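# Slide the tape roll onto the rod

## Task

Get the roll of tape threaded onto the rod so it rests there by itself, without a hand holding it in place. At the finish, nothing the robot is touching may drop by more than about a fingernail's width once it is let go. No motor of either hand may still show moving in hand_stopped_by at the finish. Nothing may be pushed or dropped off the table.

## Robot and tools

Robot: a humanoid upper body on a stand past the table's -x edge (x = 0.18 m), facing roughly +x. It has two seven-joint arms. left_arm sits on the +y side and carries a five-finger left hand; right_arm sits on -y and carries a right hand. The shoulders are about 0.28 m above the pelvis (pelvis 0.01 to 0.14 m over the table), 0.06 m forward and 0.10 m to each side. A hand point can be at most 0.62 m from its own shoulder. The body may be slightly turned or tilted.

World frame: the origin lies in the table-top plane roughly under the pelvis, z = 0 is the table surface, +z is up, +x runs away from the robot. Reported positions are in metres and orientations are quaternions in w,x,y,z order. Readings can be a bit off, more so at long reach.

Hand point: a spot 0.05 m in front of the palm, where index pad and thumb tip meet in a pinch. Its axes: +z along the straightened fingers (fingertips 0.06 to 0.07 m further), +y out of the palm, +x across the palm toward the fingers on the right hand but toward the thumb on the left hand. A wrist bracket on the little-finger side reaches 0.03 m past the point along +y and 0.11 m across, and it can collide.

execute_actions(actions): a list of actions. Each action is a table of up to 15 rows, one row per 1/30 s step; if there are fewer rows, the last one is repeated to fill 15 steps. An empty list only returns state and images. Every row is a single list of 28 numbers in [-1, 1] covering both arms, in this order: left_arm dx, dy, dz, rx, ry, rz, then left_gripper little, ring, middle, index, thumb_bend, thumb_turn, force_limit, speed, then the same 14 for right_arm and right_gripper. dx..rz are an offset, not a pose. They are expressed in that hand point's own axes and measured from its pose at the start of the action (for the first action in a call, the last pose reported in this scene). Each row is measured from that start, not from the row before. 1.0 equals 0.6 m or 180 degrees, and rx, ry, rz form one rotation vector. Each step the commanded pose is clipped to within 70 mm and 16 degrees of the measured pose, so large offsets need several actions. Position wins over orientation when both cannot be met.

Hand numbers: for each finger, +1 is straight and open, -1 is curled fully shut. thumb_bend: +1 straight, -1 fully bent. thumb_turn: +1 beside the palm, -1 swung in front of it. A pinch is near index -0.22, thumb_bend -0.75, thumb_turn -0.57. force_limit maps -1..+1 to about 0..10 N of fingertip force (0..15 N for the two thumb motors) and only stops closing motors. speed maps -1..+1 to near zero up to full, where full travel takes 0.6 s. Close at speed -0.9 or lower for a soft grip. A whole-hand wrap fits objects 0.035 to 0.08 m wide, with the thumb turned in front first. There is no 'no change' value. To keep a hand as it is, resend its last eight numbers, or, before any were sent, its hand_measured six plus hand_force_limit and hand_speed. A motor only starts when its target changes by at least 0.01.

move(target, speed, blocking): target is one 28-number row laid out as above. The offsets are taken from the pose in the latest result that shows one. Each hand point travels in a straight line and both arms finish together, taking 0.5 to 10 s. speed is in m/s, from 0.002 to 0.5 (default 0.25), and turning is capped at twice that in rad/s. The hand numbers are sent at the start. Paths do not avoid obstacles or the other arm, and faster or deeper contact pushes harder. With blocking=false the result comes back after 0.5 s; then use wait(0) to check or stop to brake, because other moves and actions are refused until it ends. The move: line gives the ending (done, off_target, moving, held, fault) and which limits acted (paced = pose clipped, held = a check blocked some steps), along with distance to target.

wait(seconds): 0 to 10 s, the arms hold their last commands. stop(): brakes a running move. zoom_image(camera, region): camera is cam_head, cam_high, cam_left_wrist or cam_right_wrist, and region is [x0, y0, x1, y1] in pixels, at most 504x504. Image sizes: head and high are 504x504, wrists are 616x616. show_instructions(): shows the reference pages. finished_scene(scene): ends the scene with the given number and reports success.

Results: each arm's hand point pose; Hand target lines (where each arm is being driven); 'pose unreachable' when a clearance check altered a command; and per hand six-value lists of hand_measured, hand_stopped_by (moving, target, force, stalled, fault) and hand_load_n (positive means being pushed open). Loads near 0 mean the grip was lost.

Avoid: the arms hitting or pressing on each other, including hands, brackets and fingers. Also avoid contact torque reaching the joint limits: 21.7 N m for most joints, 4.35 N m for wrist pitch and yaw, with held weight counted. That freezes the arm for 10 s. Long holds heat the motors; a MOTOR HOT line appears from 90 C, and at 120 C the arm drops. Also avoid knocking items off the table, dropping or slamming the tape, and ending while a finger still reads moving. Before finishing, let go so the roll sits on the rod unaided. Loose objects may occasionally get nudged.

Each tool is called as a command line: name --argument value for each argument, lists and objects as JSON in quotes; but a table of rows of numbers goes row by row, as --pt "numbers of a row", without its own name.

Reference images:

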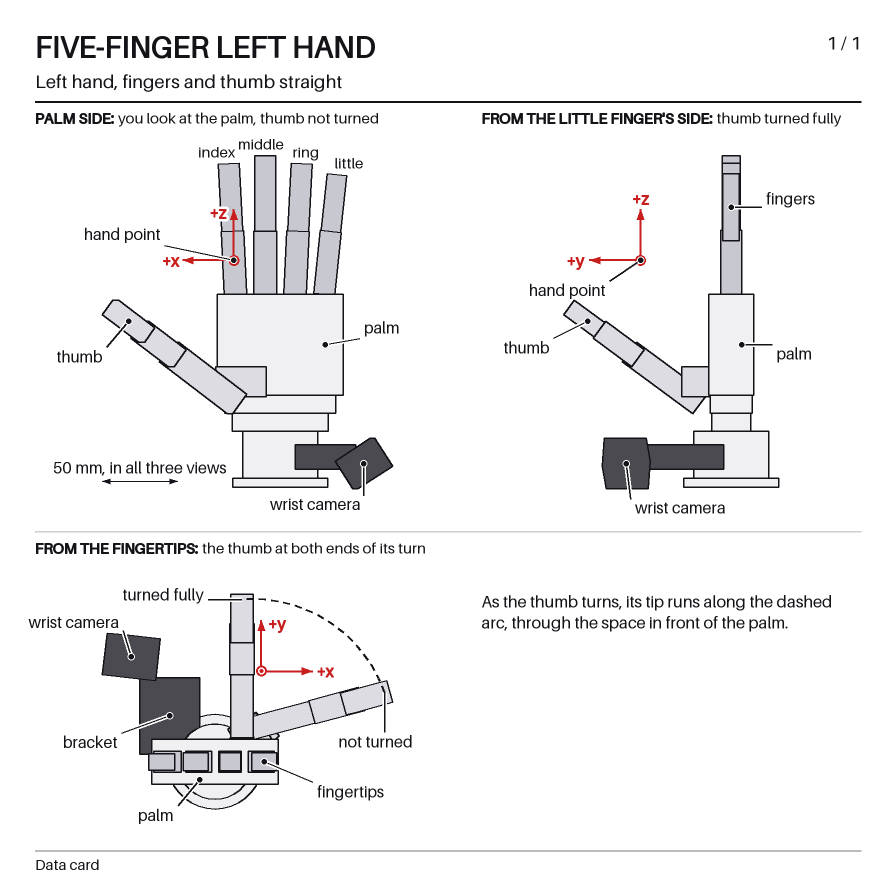

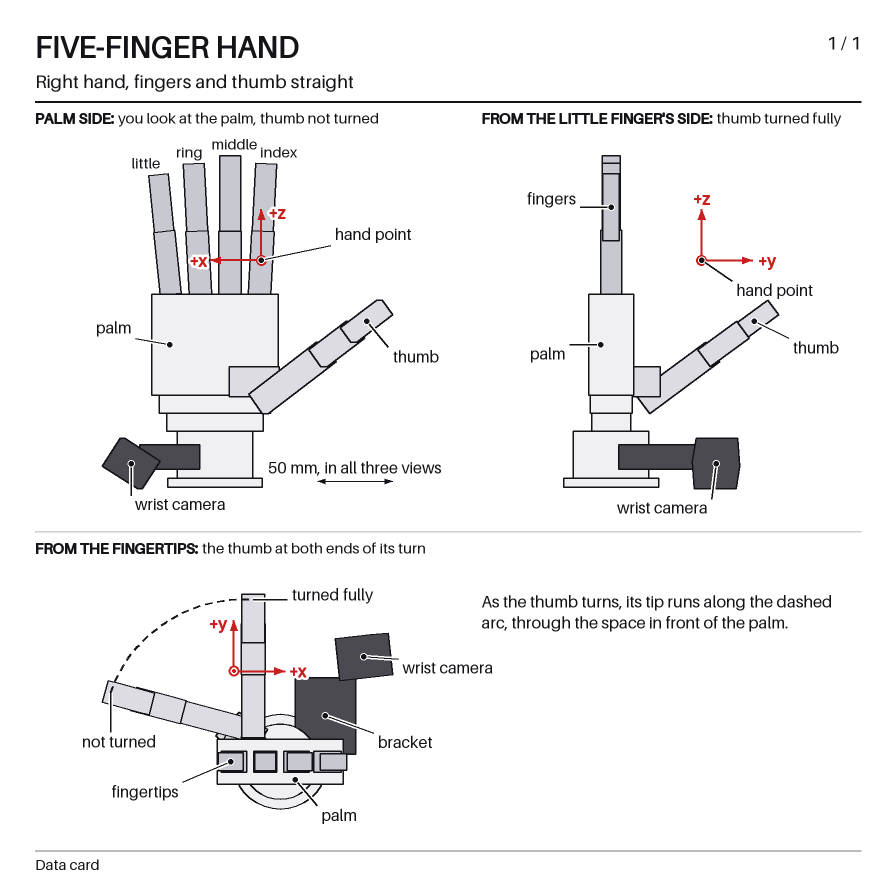

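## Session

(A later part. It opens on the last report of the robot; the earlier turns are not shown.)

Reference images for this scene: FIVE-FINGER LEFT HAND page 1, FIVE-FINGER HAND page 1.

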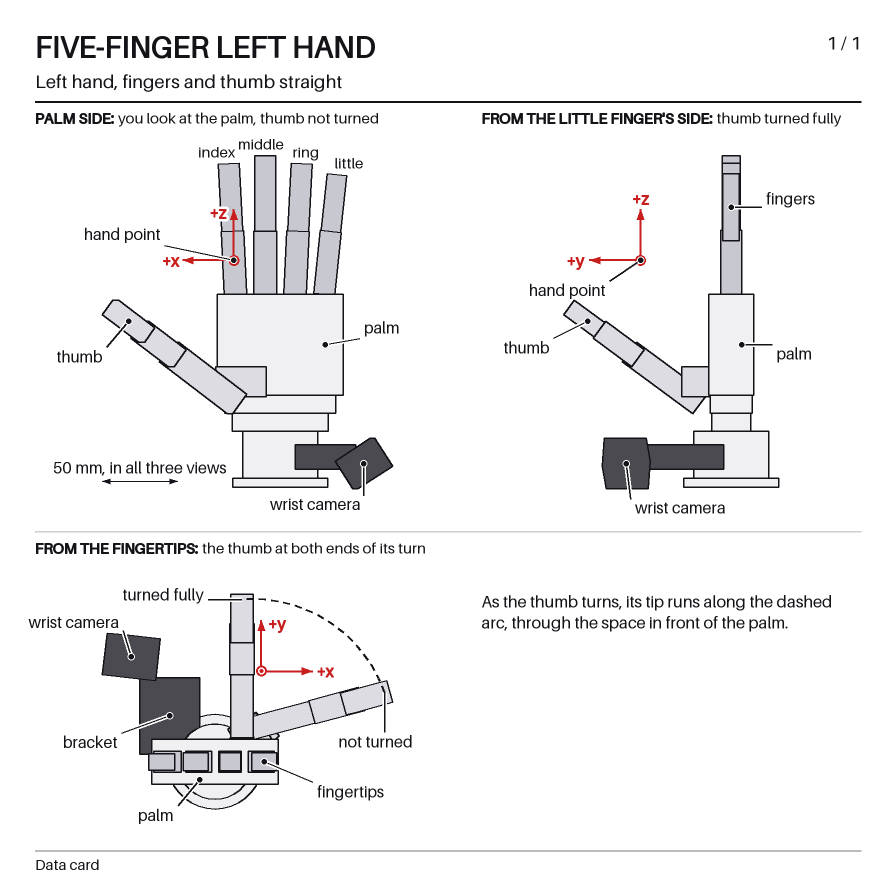

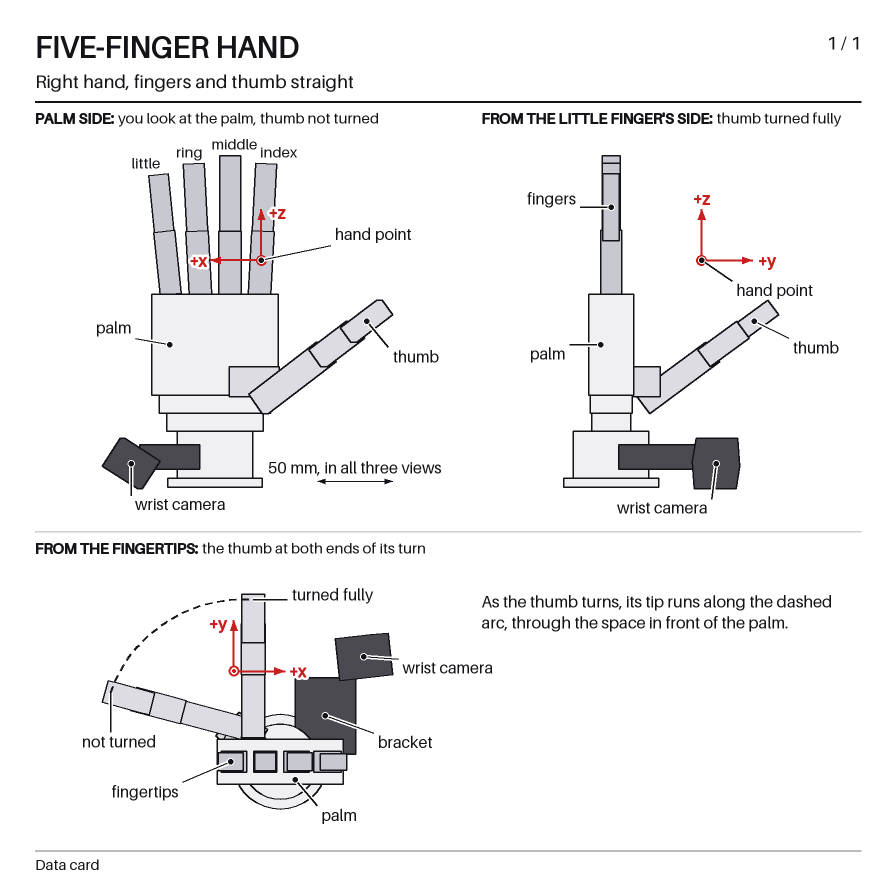

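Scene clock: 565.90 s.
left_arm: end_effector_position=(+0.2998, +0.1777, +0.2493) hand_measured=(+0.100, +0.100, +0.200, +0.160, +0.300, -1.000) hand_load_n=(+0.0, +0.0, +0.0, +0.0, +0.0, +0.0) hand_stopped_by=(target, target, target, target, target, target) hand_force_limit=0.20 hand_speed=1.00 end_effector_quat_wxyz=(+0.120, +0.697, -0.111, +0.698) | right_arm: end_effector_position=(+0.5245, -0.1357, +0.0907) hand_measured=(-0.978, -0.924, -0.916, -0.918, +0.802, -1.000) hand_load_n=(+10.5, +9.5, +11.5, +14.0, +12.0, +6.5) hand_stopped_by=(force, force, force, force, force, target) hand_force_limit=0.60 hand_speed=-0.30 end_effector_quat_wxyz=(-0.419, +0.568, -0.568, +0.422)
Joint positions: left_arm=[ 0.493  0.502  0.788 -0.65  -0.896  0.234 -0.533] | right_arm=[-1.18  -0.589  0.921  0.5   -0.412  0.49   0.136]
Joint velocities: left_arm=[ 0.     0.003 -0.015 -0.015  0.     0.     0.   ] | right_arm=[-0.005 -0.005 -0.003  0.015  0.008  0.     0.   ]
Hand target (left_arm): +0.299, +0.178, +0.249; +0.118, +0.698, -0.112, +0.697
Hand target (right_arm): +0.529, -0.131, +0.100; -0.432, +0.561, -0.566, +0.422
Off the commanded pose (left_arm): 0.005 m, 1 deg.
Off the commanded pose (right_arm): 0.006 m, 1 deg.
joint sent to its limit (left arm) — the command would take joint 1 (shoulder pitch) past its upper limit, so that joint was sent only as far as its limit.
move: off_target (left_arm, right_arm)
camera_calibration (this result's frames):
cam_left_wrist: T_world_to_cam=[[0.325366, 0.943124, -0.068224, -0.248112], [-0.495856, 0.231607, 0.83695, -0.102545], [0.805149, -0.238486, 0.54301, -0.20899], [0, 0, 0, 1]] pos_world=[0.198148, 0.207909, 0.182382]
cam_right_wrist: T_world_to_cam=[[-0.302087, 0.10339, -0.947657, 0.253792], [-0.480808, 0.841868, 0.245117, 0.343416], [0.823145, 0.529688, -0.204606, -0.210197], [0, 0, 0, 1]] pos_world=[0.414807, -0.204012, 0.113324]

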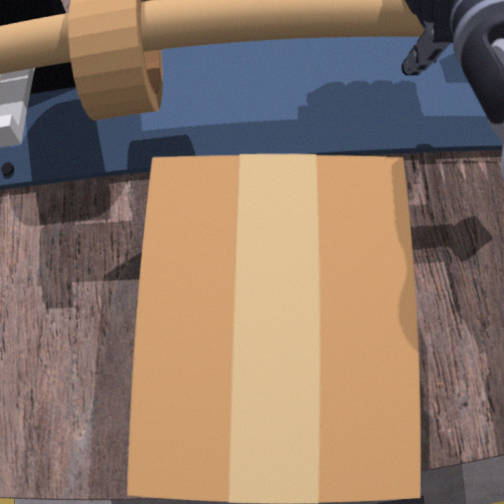

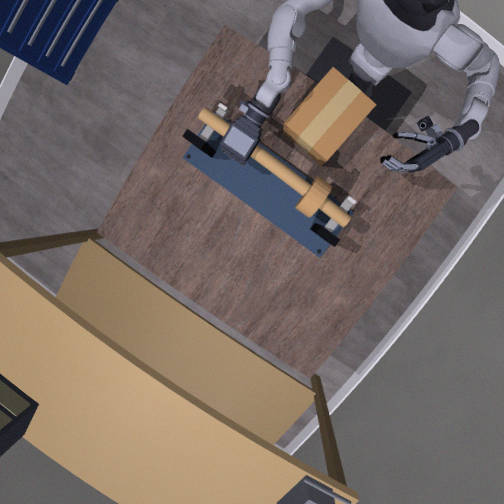

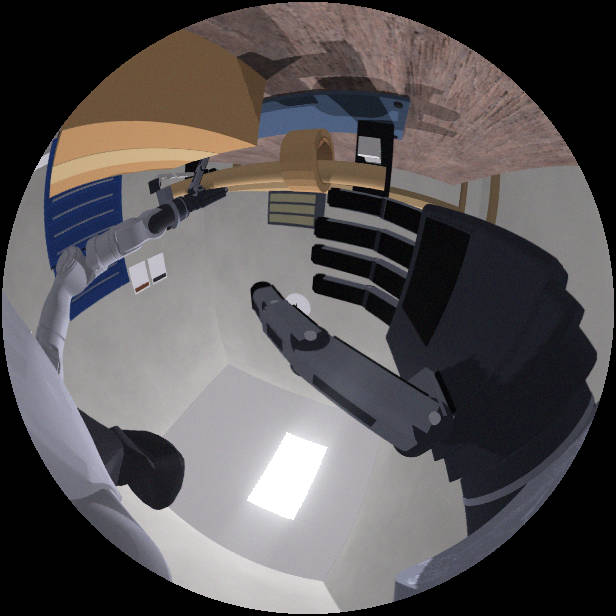

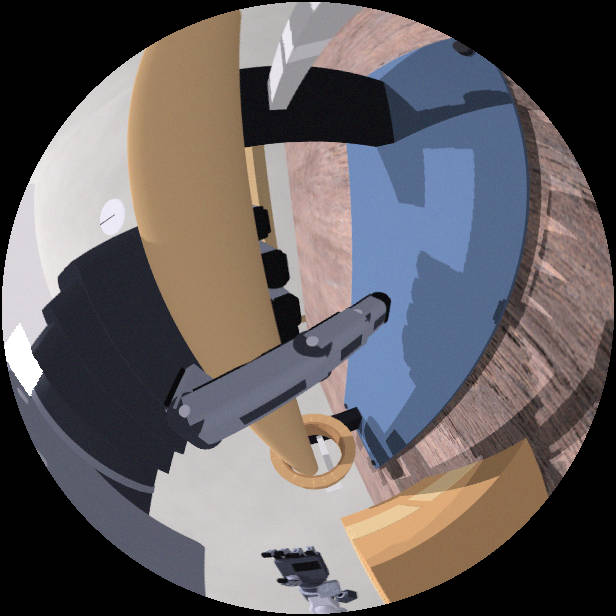

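execute_actions --actions '[[[0, 0, 0, 0, 0, 0, 0.1, 0.1, 0.2, 0.16, 0.3, -1, 0.2, 1, -0.0092, -0.0138, 0.0036, 0.0071, -0.0034, 0.0053, -1, -1, -1, -1, -1, -1, 0.6, -0.3], [0, 0, 0, 0, 0, 0, 0.1, 0.1, 0.2, 0.16, 0.3, -1, 0.2, 1, -0.0108, -0.009, 0.0051, 0.0071, -0.0034, 0.0053, -1, -1, -1, -1, -1, -1, 0.6, -0.3], [0, 0, 0, 0, 0, 0, 0.1, 0.1, 0.2, 0.16, 0.3, -1, 0.2, 1, -0.0125, -0.0043, 0.0065, 0.0071, -0.0034, 0.0053, -1, -1, -1, -1, -1, -1, 0.6, -0.3], [0, 0, 0, 0, 0, 0, 0.1, 0.1, 0.2, 0.16, 0.3, -1, 0.2, 1, -0.0142, -0.0003, 0.0078, 0.0071, -0.0034, 0.0053, -1, -1, -1, -1, -1, -1, 0.6, -0.3], [0, 0, 0, 0, 0, 0, 0.1, 0.1, 0.2, 0.16, 0.3, -1, 0.2, 1, -0.0158, 0.0037, 0.009, 0.0071, -0.0034, 0.0053, -1, -1, -1, -1, -1, -1, 0.6, -0.3], [0, 0, 0, 0, 0, 0, 0.1, 0.1, 0.2, 0.16, 0.3, -1, 0.2, 1, -0.0175, 0.0069, 0.0099, 0.0071, -0.0034, 0.0053, -1, -1, -1, -1, -1, -1, 0.6, -0.3], [0, 0, 0, 0, 0, 0, 0.1, 0.1, 0.2, 0.16, 0.3, -1, 0.2, 1, -0.0175, 0.0101, 0.0109, 0.0071, -0.0034, 0.0053, -1, -1, -1, -1, -1, -1, 0.6, -0.3], [0, 0, 0, 0, 0, 0, 0.1, 0.1, 0.2, 0.16, 0.3, -1, 0.2, 1, -0.0175, 0.0125, 0.0116, 0.0071, -0.0034, 0.0053, -1, -1, -1, -1, -1, -1, 0.6, -0.3], [0, 0, 0, 0, 0, 0, 0.1, 0.1, 0.2, 0.16, 0.3, -1, 0.2, 1, -0.0175, 0.0149, 0.0124, 0.0071, -0.0034, 0.0053, -1, -1, -1, -1, -1, -1, 0.6, -0.3], [0, 0, 0, 0, 0, 0, 0.1, 0.1, 0.2, 0.16, 0.3, -1, 0.2, 1, -0.0175, 0.0172, 0.0131, 0.0071, -0.0034, 0.0053, -1, -1, -1, -1, -1, -1, 0.6, -0.3], [0, 0, 0, 0, 0, 0, 0.1, 0.1, 0.2, 0.16, 0.3, -1, 0.2, 1, -0.0175, 0.0196, 0.0138, 0.0071, -0.0034, 0.0053, -1, -1, -1, -1, -1, -1, 0.6, -0.3], [0, 0, 0, 0, 0, 0, 0.1, 0.1, 0.2, 0.16, 0.3, -1, 0.2, 1, -0.0167, 0.0218, 0.0136, 0.0064, -0.0031, 0.0048, -1, -1, -1, -1, -1, -1, 0.6, -0.3], [0, 0, 0, 0, 0, 0, 0.1, 0.1, 0.2, 0.16, 0.3, -1, 0.2, 1, -0.0158, 0.0238, 0.0133, 0.0053, -0.0026, 0.004, -1, -1, -1, -1, -1, -1, 0.6, -0.3], [0, 0, 0, 0, 0, 0, 0.1, 0.1, 0.2, 0.16, 0.3, -1, 0.2, 1, -0.015, 0.0256, 0.013, 0.0043, -0.002, 0.0032, -1, -1, -1, -1, -1, -1, 0.6, -0.3], [0, 0, 0, 0, 0, 0, 0.1, 0.1, 0.2, 0.16, 0.3, -1, 0.2, 1, -0.0142, 0.0271, 0.0126, 0.0036, -0.0017, 0.0027, -1, -1, -1, -1, -1, -1, 0.6, -0.3]]]'

Scene clock: 608.67 s.
left_arm: end_effector_position=(+0.2997, +0.1777, +0.2493) hand_measured=(+0.100, +0.100, +0.200, +0.160, +0.300, -1.000) hand_load_n=(+0.0, +0.0, +0.0, +0.0, +0.0, +0.0) hand_stopped_by=(target, target, target, target, target, target) hand_force_limit=0.20 hand_speed=1.00 end_effector_quat_wxyz=(+0.120, +0.697, -0.111, +0.698) | right_arm: end_effector_position=(+0.5289, -0.1286, +0.0760) hand_measured=(-0.978, -0.924, -0.916, -0.918, +0.802, -1.000) hand_load_n=(+10.5, +9.5, +11.5, +14.0, +12.0, +6.5) hand_stopped_by=(force, force, force, force, force, target) hand_force_limit=0.60 hand_speed=-0.30 end_effector_quat_wxyz=(-0.427, +0.563, -0.565, +0.426)
Joint positions: left_arm=[ 0.493  0.502  0.788 -0.65  -0.896  0.234 -0.533] | right_arm=[-1.174 -0.515  0.929  0.621 -0.413  0.441  0.049]
Joint velocities: left_arm=[ 0.002  0.005  0.     0.005 -0.008  0.     0.   ] | right_arm=[-0.005  0.023  0.     0.037 -0.005 -0.007  0.   ]
Hand target (left_arm): +0.300, +0.178, +0.249; +0.120, +0.697, -0.111, +0.698
Hand target (right_arm): +0.528, -0.128, +0.074; -0.427, +0.563, -0.567, +0.423
Off the commanded pose (left_arm): 0.000 m, 0 deg.
Off the commanded pose (right_arm): 0.004 m, 1 deg.
camera_calibration (this result's frames):
cam_left_wrist: T_world_to_cam=[[0.32537, 0.943123, -0.0682073, -0.248113], [-0.495859, 0.231596, 0.836951, -0.102545], [0.805145, -0.238498, 0.543011, -0.208985], [0, 0, 0, 1]] pos_world=[0.198144, 0.207907, 0.182383]
cam_right_wrist: T_world_to_cam=[[-0.283121, 0.10864, -0.952911, 0.231502], [-0.487375, 0.839418, 0.240506, 0.346661], [0.826019, 0.532517, -0.184709, -0.223259], [0, 0, 0, 1]] pos_world=[0.418913, -0.197254, 0.095989]

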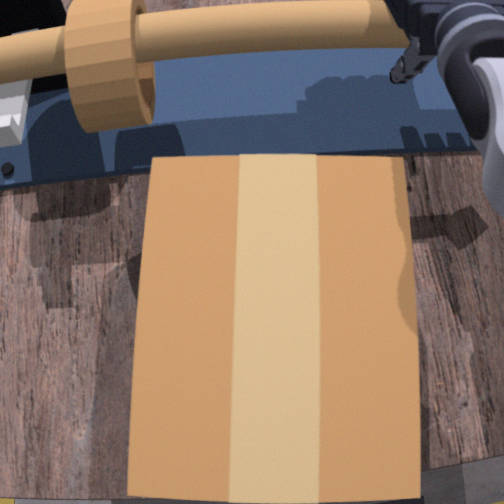

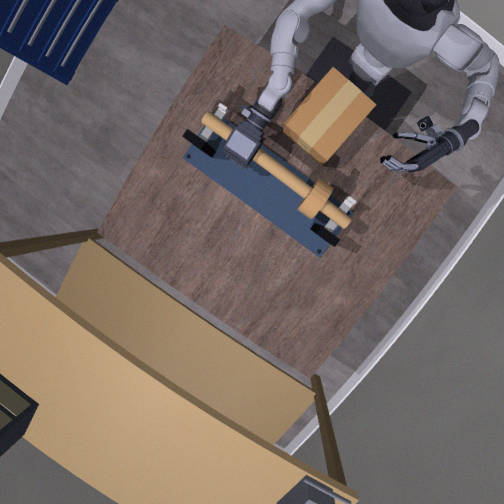

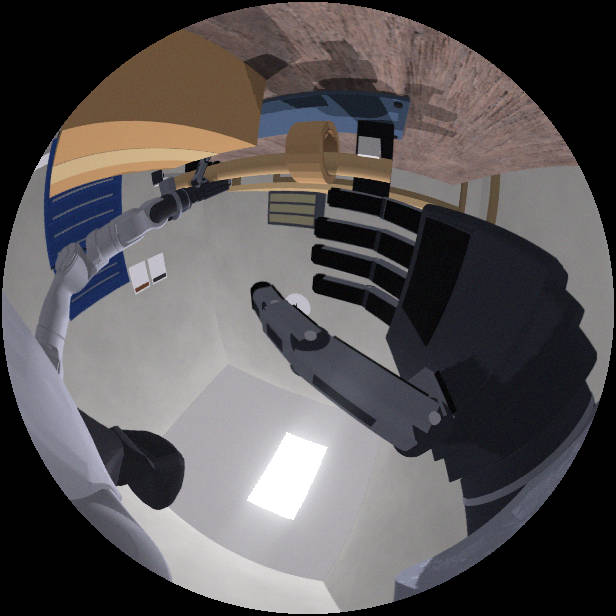

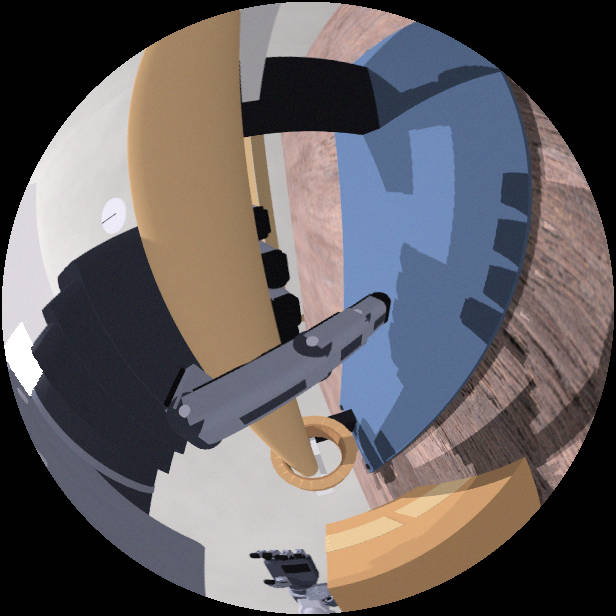

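execute_actions --actions '[]'

zoom_image --camera "cam_right_wrist" --region '[260, 400, 380, 510]'

zoom_image --camera "cam_high" --region '[170, 70, 380, 270]'

zoom_image --camera "cam_right_wrist" --region '[180, 0, 400, 180]'

Scene clock: 612.97 s.
left_arm: end_effector_position=(+0.2997, +0.1777, +0.2493) hand_measured=(+0.100, +0.100, +0.200, +0.160, +0.300, -1.000) hand_load_n=(+0.0, +0.0, +0.0, +0.0, +0.0, +0.0) hand_stopped_by=(target, target, target, target, target, target) hand_force_limit=0.20 hand_speed=1.00 end_effector_quat_wxyz=(+0.120, +0.697, -0.111, +0.698) | right_arm: end_effector_position=(+0.5290, -0.1286, +0.0759) hand_measured=(-0.978, -0.924, -0.916, -0.918, +0.802, -1.000) hand_load_n=(+10.5, +9.5, +11.5, +13.5, +12.0, +6.5) hand_stopped_by=(force, force, force, force, force, target) hand_force_limit=0.60 hand_speed=-0.30 end_effector_quat_wxyz=(-0.427, +0.563, -0.565, +0.426)
Joint positions: left_arm=[ 0.493  0.502  0.788 -0.65  -0.896  0.234 -0.533] | right_arm=[-1.174 -0.514  0.929  0.622 -0.414  0.441  0.049]
Joint velocities: left_arm=[-0.002 -0.008  0.    -0.003 -0.002  0.     0.   ] | right_arm=[ 0.002  0.008 -0.006 -0.006 -0.002  0.     0.   ]
Hand target (left_arm): +0.300, +0.178, +0.249; +0.120, +0.697, -0.111, +0.698
Hand target (right_arm): +0.528, -0.128, +0.074; -0.427, +0.563, -0.567, +0.423
Off the commanded pose (left_arm): 0.000 m, 0 deg.
Off the commanded pose (right_arm): 0.004 m, 1 deg.
camera_calibration (this result's frames):
cam_left_wrist: T_world_to_cam=[[0.32537, 0.943124, -0.0682074, -0.248112], [-0.495859, 0.231596, 0.836951, -0.102545], [0.805145, -0.238498, 0.543011, -0.208985], [0, 0, 0, 1]] pos_world=[0.198144, 0.207907, 0.182383]
cam_right_wrist: T_world_to_cam=[[-0.283241, 0.108499, -0.952892, 0.231506], [-0.487295, 0.839486, 0.240431, 0.346671], [0.826026, 0.532439, -0.184906, -0.223292], [0, 0, 0, 1]] pos_world=[0.418948, -0.197254, 0.095962]

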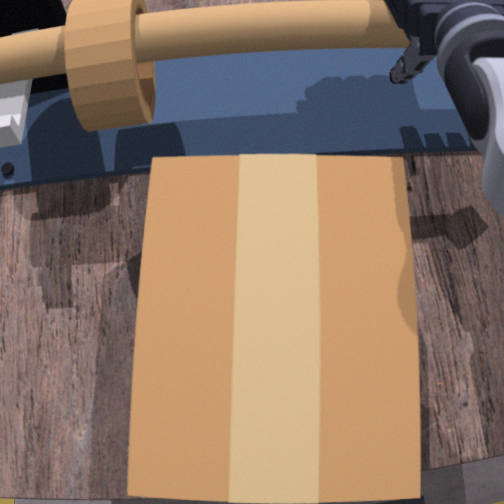

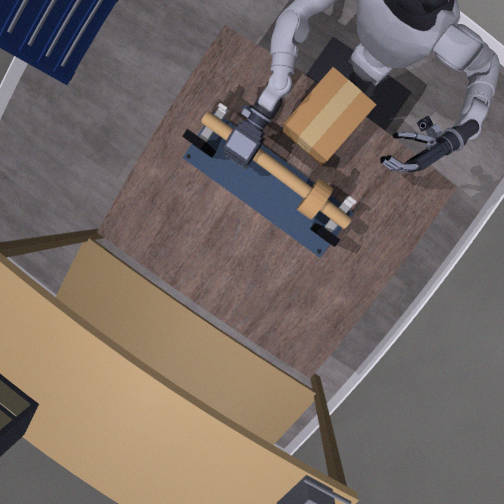

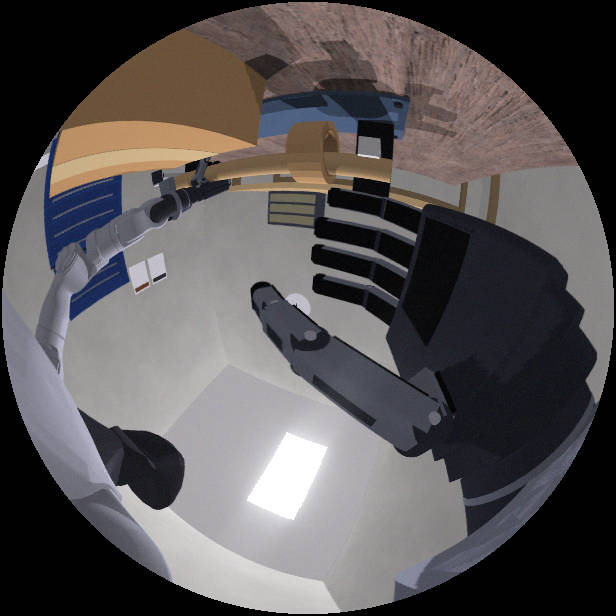

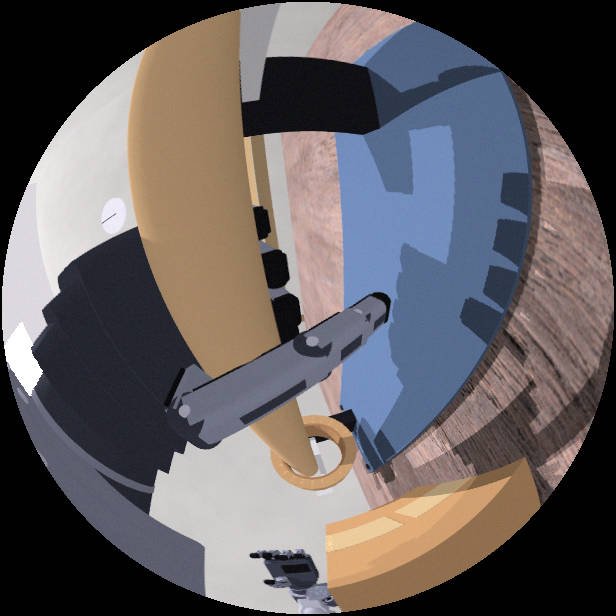

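Region (260, 400, 380, 510) of cam_right_wrist's 616x616 image, scaled by 4.200, with more detail than that image has; it fills the top 462 rows of this view, and the rest is white.

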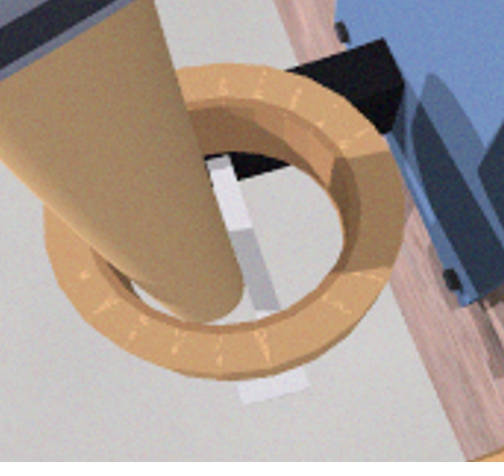

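Region (170, 70, 380, 270) of cam_high's 504x504 image, scaled by 2.400, with more detail than that image has; it fills the top 480 rows of this view, and the rest is white.

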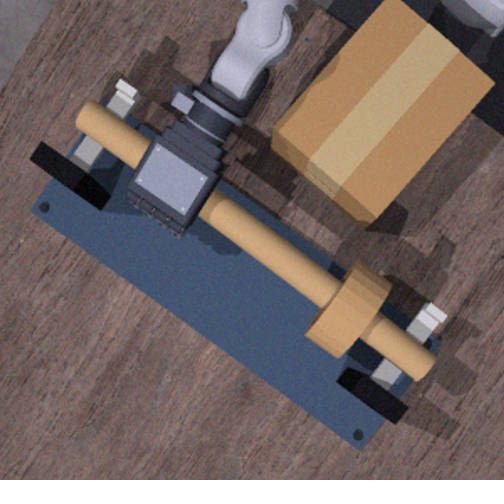

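Region (180, 0, 400, 180) of cam_right_wrist's 616x616 image, scaled by 2.291, with more detail than that image has; it fills the top 412 rows of this view, and the rest is white.

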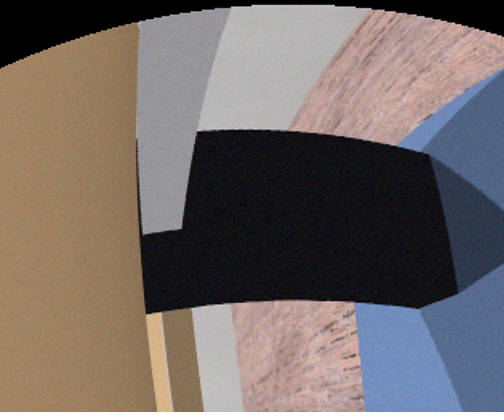

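execute_actions --actions '[[[0, 0, 0, 0, 0, 0, 0.1, 0.1, 0.2, 0.16, 0.3, -1, 0.2, 1, 0, 0, 0, 0, 0, 0, 1, 1, 1, 1, 1, -1, 0.6, 1], [0, 0, 0, 0, 0, 0, 0.1, 0.1, 0.2, 0.16, 0.3, -1, 0.2, 1, 0, 0, 0, 0, 0, 0, 1, 1, 1, 1, 1, -1, 0.6, 1], [0, 0, 0, 0, 0, 0, 0.1, 0.1, 0.2, 0.16, 0.3, -1, 0.2, 1, 0, 0, 0, 0, 0, 0, 1, 1, 1, 1, 1, -1, 0.6, 1], [0, 0, 0, 0, 0, 0, 0.1, 0.1, 0.2, 0.16, 0.3, -1, 0.2, 1, 0, 0, 0, 0, 0, 0, 1, 1, 1, 1, 1, -1, 0.6, 1], [0, 0, 0, 0, 0, 0, 0.1, 0.1, 0.2, 0.16, 0.3, -1, 0.2, 1, 0, 0, 0, 0, 0, 0, 1, 1, 1, 1, 1, -1, 0.6, 1], [0, 0, 0, 0, 0, 0, 0.1, 0.1, 0.2, 0.16, 0.3, -1, 0.2, 1, 0, 0, 0, 0, 0, 0, 1, 1, 1, 1, 1, -1, 0.6, 1], [0, 0, 0, 0, 0, 0, 0.1, 0.1, 0.2, 0.16, 0.3, -1, 0.2, 1, 0, 0, 0, 0, 0, 0, 1, 1, 1, 1, 1, -1, 0.6, 1], [0, 0, 0, 0, 0, 0, 0.1, 0.1, 0.2, 0.16, 0.3, -1, 0.2, 1, 0, 0, 0, 0, 0, 0, 1, 1, 1, 1, 1, -1, 0.6, 1], [0, 0, 0, 0, 0, 0, 0.1, 0.1, 0.2, 0.16, 0.3, -1, 0.2, 1, 0, 0, 0, 0, 0, 0, 1, 1, 1, 1, 1, -1, 0.6, 1], [0, 0, 0, 0, 0, 0, 0.1, 0.1, 0.2, 0.16, 0.3, -1, 0.2, 1, 0, -0.001, -0.0015, 0, 0, 0, 1, 1, 1, 1, 1, -1, 0.6, 1], [0, 0, 0, 0, 0, 0, 0.1, 0.1, 0.2, 0.16, 0.3, -1, 0.2, 1, 0, -0.0025, -0.0035, 0, 0, 0, 1, 1, 1, 1, 1, -1, 0.6, 1], [0, 0, 0, 0, 0, 0, 0.1, 0.1, 0.2, 0.16, 0.3, -1, 0.2, 1, 0, -0.0045, -0.0065, 0, 0, 0, 1, 1, 1, 1, 1, -1, 0.6, 1], [0, 0, 0, 0, 0, 0, 0.1, 0.1, 0.2, 0.16, 0.3, -1, 0.2, 1, 0, -0.007, -0.01, 0, 0, 0, 1, 1, 1, 1, 1, -1, 0.6, 1], [0, 0, 0, 0, 0, 0, 0.1, 0.1, 0.2, 0.16, 0.3, -1, 0.2, 1, 0, -0.01, -0.014, 0, 0, 0, 1, 1, 1, 1, 1, -1, 0.6, 1], [0, 0, 0, 0, 0, 0, 0.1, 0.1, 0.2, 0.16, 0.3, -1, 0.2, 1, 0, -0.013, -0.019, 0, 0, 0, 1, 1, 1, 1, 1, -1, 0.6, 1]], [[0, 0, 0, 0, 0, 0, 0.1, 0.1, 0.2, 0.16, 0.3, -1, 0.2, 1, 0, -0.011, -0.016, 0, 0, 0, 1, 1, 1, 1, 1, -1, 0.6, 1], [0, 0, 0, 0, 0, 0, 0.1, 0.1, 0.2, 0.16, 0.3, -1, 0.2, 1, 0, -0.016, -0.023, 0, 0, 0, 1, 1, 1, 1, 1, -1, 0.6, 1], [0, 0, 0, 0, 0, 0, 0.1, 0.1, 0.2, 0.16, 0.3, -1, 0.2, 1, 0, -0.022, -0.031, 0, 0, 0, 1, 1, 1, 1, 1, -1, 0.6, 1], [0, 0, 0, 0, 0, 0, 0.1, 0.1, 0.2, 0.16, 0.3, -1, 0.2, 1, 0, -0.028, -0.04, 0, 0, 0, 1, 1, 1, 1, 1, -1, 0.6, 1], [0, 0, 0, 0, 0, 0, 0.1, 0.1, 0.2, 0.16, 0.3, -1, 0.2, 1, 0, -0.035, -0.049, 0, 0, 0, 1, 1, 1, 1, 1, -1, 0.6, 1], [0, 0, 0, 0, 0, 0, 0.1, 0.1, 0.2, 0.16, 0.3, -1, 0.2, 1, 0, -0.042, -0.058, 0, 0, 0, 1, 1, 1, 1, 1, -1, 0.6, 1], [0, 0, 0, 0, 0, 0, 0.1, 0.1, 0.2, 0.16, 0.3, -1, 0.2, 1, 0, -0.049, -0.067, 0, 0, 0, 1, 1, 1, 1, 1, -1, 0.6, 1], [0, 0, 0, 0, 0, 0, 0.1, 0.1, 0.2, 0.16, 0.3, -1, 0.2, 1, 0, -0.056, -0.076, 0, 0, 0, 1, 1, 1, 1, 1, -1, 0.6, 1], [0, 0, 0, 0, 0, 0, 0.1, 0.1, 0.2, 0.16, 0.3, -1, 0.2, 1, 0, -0.062, -0.084, 0, 0, 0, 1, 1, 1, 1, 1, -1, 0.6, 1], [0, 0, 0, 0, 0, 0, 0.1, 0.1, 0.2, 0.16, 0.3, -1, 0.2, 1, 0, -0.067, -0.091, 0, 0, 0, 1, 1, 1, 1, 1, -1, 0.6, 1], [0, 0, 0, 0, 0, 0, 0.1, 0.1, 0.2, 0.16, 0.3, -1, 0.2, 1, 0, -0.071, -0.096, 0, 0, 0, 1, 1, 1, 1, 1, -1, 0.6, 1], [0, 0, 0, 0, 0, 0, 0.1, 0.1, 0.2, 0.16, 0.3, -1, 0.2, 1, 0, -0.074, -0.1, 0, 0, 0, 1, 1, 1, 1, 1, -1, 0.6, 1], [0, 0, 0, 0, 0, 0, 0.1, 0.1, 0.2, 0.16, 0.3, -1, 0.2, 1, 0, -0.075, -0.102, 0, 0, 0, 1, 1, 1, 1, 1, -1, 0.6, 1]]]'

Scene clock: 655.33 s.
left_arm: end_effector_position=(+0.2997, +0.1777, +0.2493) hand_measured=(+0.100, +0.100, +0.200, +0.160, +0.300, -1.000) hand_load_n=(+0.0, +0.0, +0.0, +0.0, +0.0, +0.0) hand_stopped_by=(target, target, target, target, target, target) hand_force_limit=0.20 hand_speed=1.00 end_effector_quat_wxyz=(+0.120, +0.697, -0.111, +0.698) | right_arm: end_effector_position=(+0.4811, -0.1225, +0.1323) hand_measured=(+1.000, +1.000, +1.000, +1.000, +1.000, -1.000) hand_load_n=(+0.0, +0.0, +0.0, +0.0, +0.0, +0.0) hand_stopped_by=(target, target, target, target, target, target) hand_force_limit=0.60 hand_speed=1.00 end_effector_quat_wxyz=(-0.431, +0.573, -0.560, +0.415)
Joint positions: left_arm=[ 0.493  0.502  0.788 -0.65  -0.896  0.234 -0.533] | right_arm=[-1.103 -0.792  0.905 -0.075 -0.447  0.797  0.313]
Joint velocities: left_arm=[-0.005  0.003  0.    -0.003  0.     0.     0.   ] | right_arm=[ 0.054 -0.298  0.    -0.931 -0.181  0.717  0.361]
Hand target (left_arm): +0.300, +0.178, +0.249; +0.120, +0.697, -0.111, +0.698
Hand target (right_arm): +0.476, -0.124, +0.133; -0.425, +0.572, -0.564, +0.417
Off the commanded pose (left_arm): 0.000 m, 0 deg.
Off the commanded pose (right_arm): 0.009 m, 1 deg.
camera_calibration (this result's frames):
cam_left_wrist: T_world_to_cam=[[0.32537, 0.943123, -0.0682073, -0.248113], [-0.495859, 0.231596, 0.836951, -0.102545], [0.805145, -0.238498, 0.543011, -0.208985], [0, 0, 0, 1]] pos_world=[0.198144, 0.207907, 0.182383]
cam_right_wrist: T_world_to_cam=[[-0.297542, 0.105212, -0.948894, 0.276897], [-0.50807, 0.824029, 0.250681, 0.311421], [0.808291, 0.556692, -0.191728, -0.164185], [0, 0, 0, 1]] pos_world=[0.373321, -0.194353, 0.153199]

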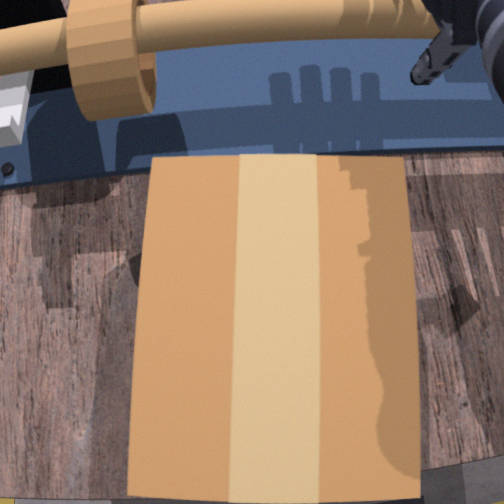

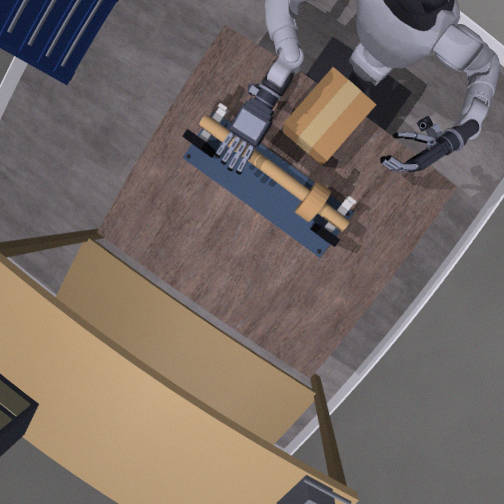

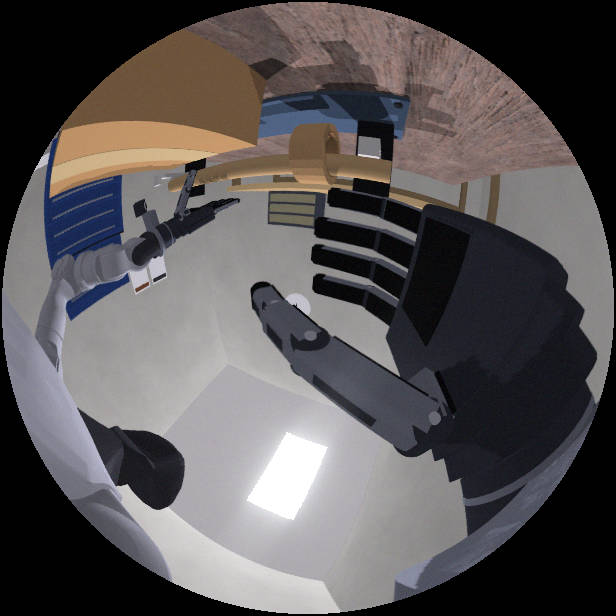

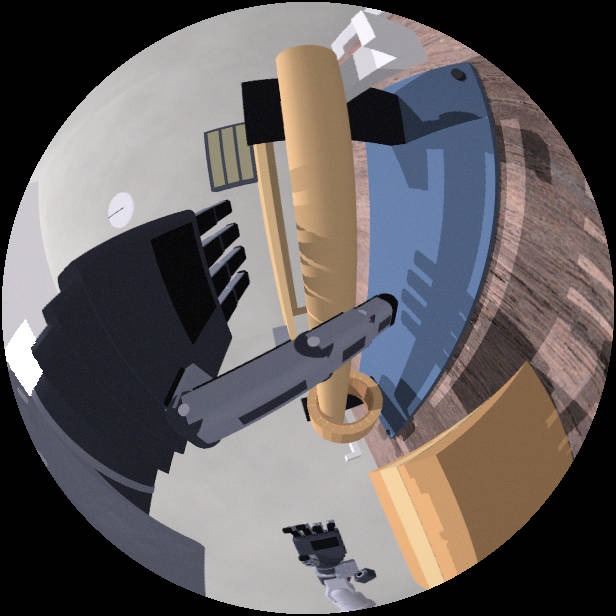

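execute_actions --actions '[]'

zoom_image --camera "cam_high" --region '[170, 70, 380, 270]'

Scene clock: 658.20 s.
left_arm: end_effector_position=(+0.2997, +0.1777, +0.2493) hand_measured=(+0.100, +0.100, +0.200, +0.160, +0.300, -1.000) hand_load_n=(+0.0, +0.0, +0.0, +0.0, +0.0, +0.0) hand_stopped_by=(target, target, target, target, target, target) hand_force_limit=0.20 hand_speed=1.00 end_effector_quat_wxyz=(+0.120, +0.697, -0.111, +0.698) | right_arm: end_effector_position=(+0.4761, -0.1235, +0.1337) hand_measured=(+1.000, +1.000, +1.000, +1.000, +1.000, -1.000) hand_load_n=(+0.0, +0.0, +0.0, +0.0, +0.0, +0.0) hand_stopped_by=(target, target, target, target, target, target) hand_force_limit=0.60 hand_speed=1.00 end_effector_quat_wxyz=(-0.427, +0.571, -0.564, +0.416)
Joint positions: left_arm=[ 0.493  0.502  0.788 -0.65  -0.896  0.234 -0.533] | right_arm=[-1.098 -0.805  0.908 -0.122 -0.457  0.84   0.335]
Joint velocities: left_arm=[-0.017 -0.003 -0.014 -0.003  0.023  0.     0.   ] | right_arm=[-0.002  0.008  0.008 -0.006  0.     0.     0.   ]
Hand target (left_arm): +0.300, +0.178, +0.249; +0.120, +0.697, -0.111, +0.698
Hand target (right_arm): +0.476, -0.124, +0.133; -0.425, +0.572, -0.564, +0.417
Off the commanded pose (left_arm): 0.000 m, 0 deg.
Off the commanded pose (right_arm): 0.008 m, 1 deg.
camera_calibration (this result's frames):
cam_left_wrist: T_world_to_cam=[[0.32537, 0.943124, -0.0682073, -0.248113], [-0.495859, 0.231596, 0.836951, -0.102545], [0.805145, -0.238498, 0.543011, -0.208985], [0, 0, 0, 1]] pos_world=[0.198144, 0.207907, 0.182383]
cam_right_wrist: T_world_to_cam=[[-0.301761, 0.106289, -0.94744, 0.278806], [-0.498232, 0.829686, 0.251766, 0.30524], [0.812838, 0.548018, -0.197411, -0.16176], [0, 0, 0, 1]] pos_world=[0.367697, -0.19424, 0.15537]

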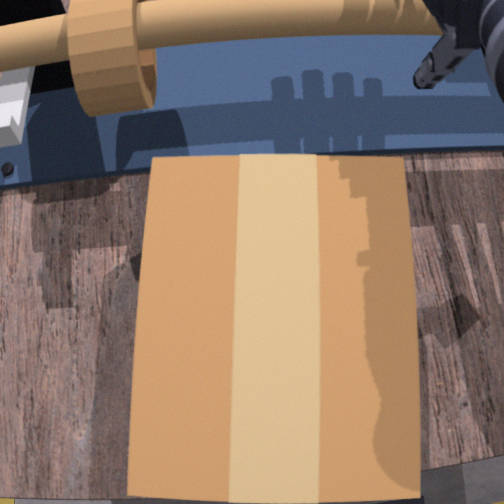

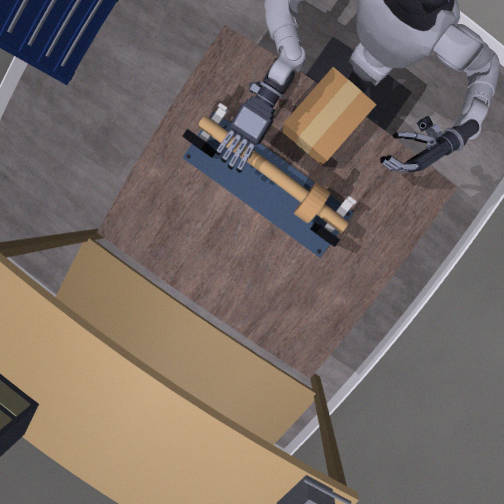

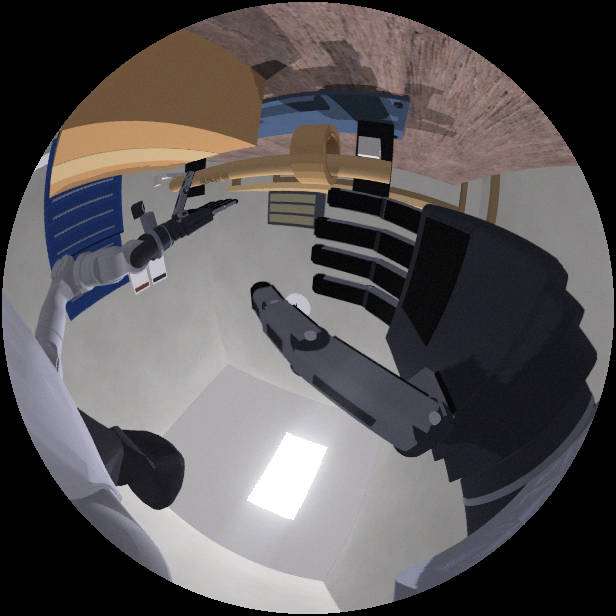

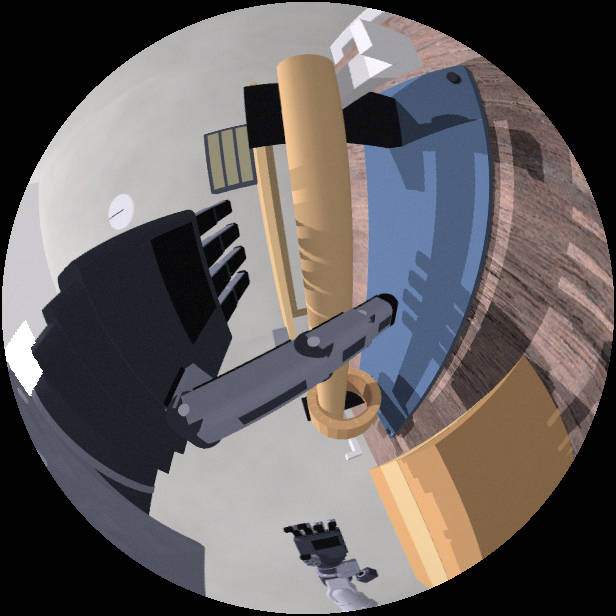

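Region (170, 70, 380, 270) of cam_high's 504x504 image, scaled by 2.400, with more detail than that image has; it fills the top 480 rows of this view, and the rest is white.

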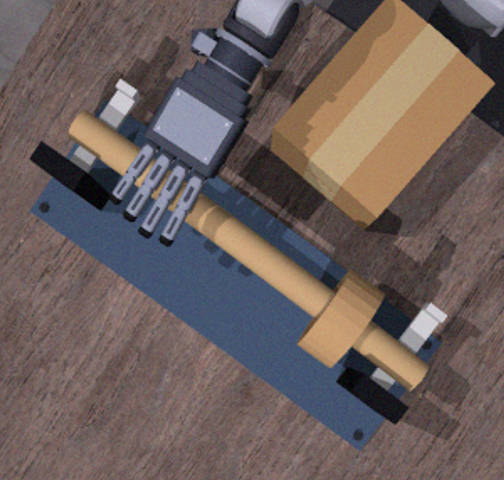

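execute_actions --actions '[]'

Scene clock: 659.30 s.
left_arm: end_effector_position=(+0.2997, +0.1777, +0.2493) hand_measured=(+0.100, +0.100, +0.200, +0.160, +0.300, -1.000) hand_load_n=(+0.0, +0.0, +0.0, +0.0, +0.0, +0.0) hand_stopped_by=(target, target, target, target, target, target) hand_force_limit=0.20 hand_speed=1.00 end_effector_quat_wxyz=(+0.120, +0.697, -0.111, +0.698) | right_arm: end_effector_position=(+0.4761, -0.1235, +0.1337) hand_measured=(+1.000, +1.000, +1.000, +1.000, +1.000, -1.000) hand_load_n=(+0.0, +0.0, +0.0, +0.0, +0.0, +0.0) hand_stopped_by=(target, target, target, target, target, target) hand_force_limit=0.60 hand_speed=1.00 end_effector_quat_wxyz=(-0.427, +0.571, -0.564, +0.416)
Joint positions: left_arm=[ 0.493  0.502  0.788 -0.65  -0.896  0.234 -0.533] | right_arm=[-1.098 -0.805  0.908 -0.122 -0.457  0.84   0.335]
Joint velocities: left_arm=[ 0.     0.003  0.003  0.002 -0.003  0.     0.   ] | right_arm=[0.    0.009 0.005 0.009 0.006 0.    0.   ]
Hand target (left_arm): +0.300, +0.178, +0.249; +0.120, +0.697, -0.111, +0.698
Hand target (right_arm): +0.476, -0.124, +0.133; -0.425, +0.572, -0.564, +0.417
Off the commanded pose (left_arm): 0.000 m, 0 deg.
Off the commanded pose (right_arm): 0.008 m, 1 deg.
camera_calibration (this result's frames):
cam_left_wrist: T_world_to_cam=[[0.32537, 0.943124, -0.0682071, -0.248113], [-0.495859, 0.231596, 0.836951, -0.102545], [0.805145, -0.238498, 0.543011, -0.208985], [0, 0, 0, 1]] pos_world=[0.198144, 0.207907, 0.182383]
cam_right_wrist: T_world_to_cam=[[-0.301759, 0.106291, -0.947441, 0.278806], [-0.498235, 0.829683, 0.251767, 0.305239], [0.812836, 0.548022, -0.197406, -0.161759], [0, 0, 0, 1]] pos_world=[0.367697, -0.194238, 0.15537]

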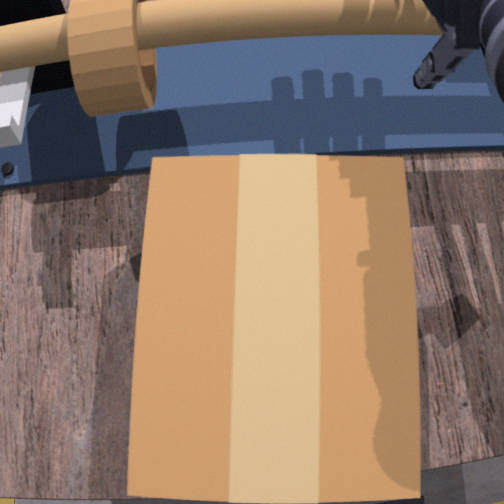

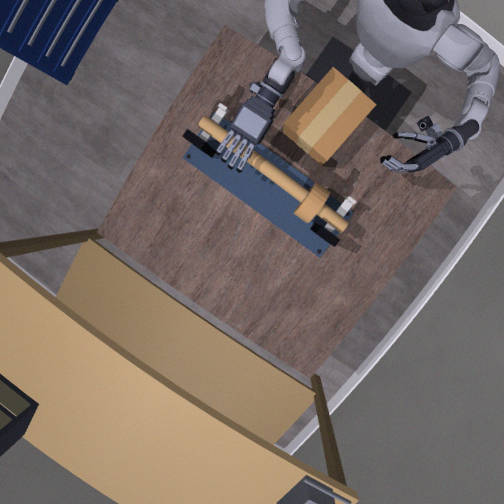

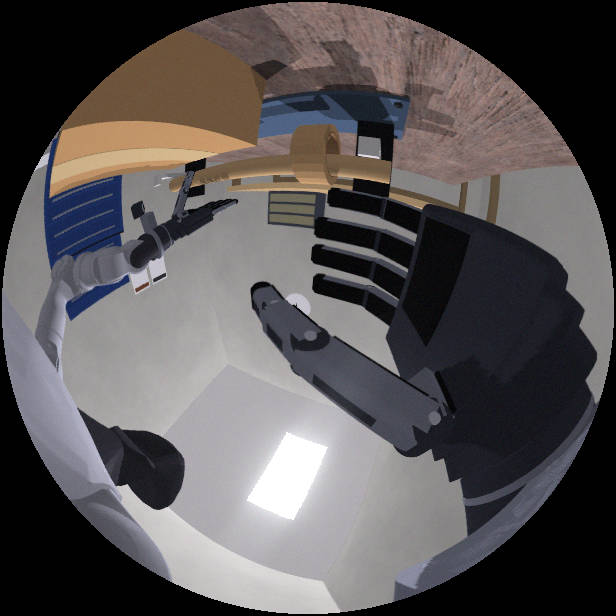

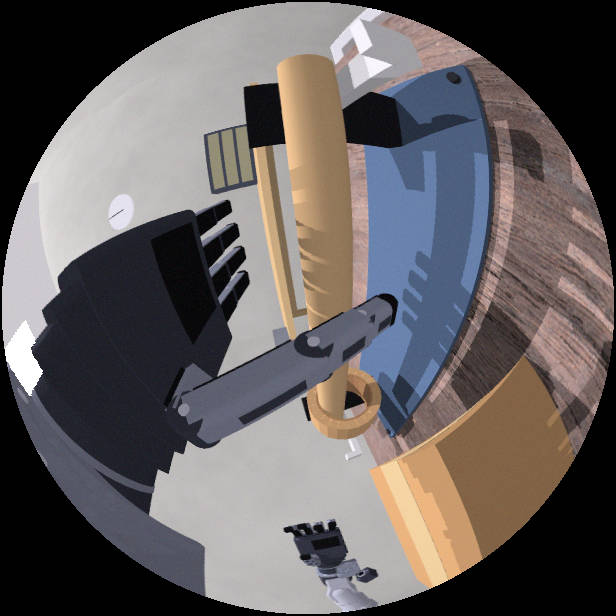

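Everything is at rest, with the tape on the rod and the rod on both hooks.

finished_scene --scene 1

The scene is finished: the task was done.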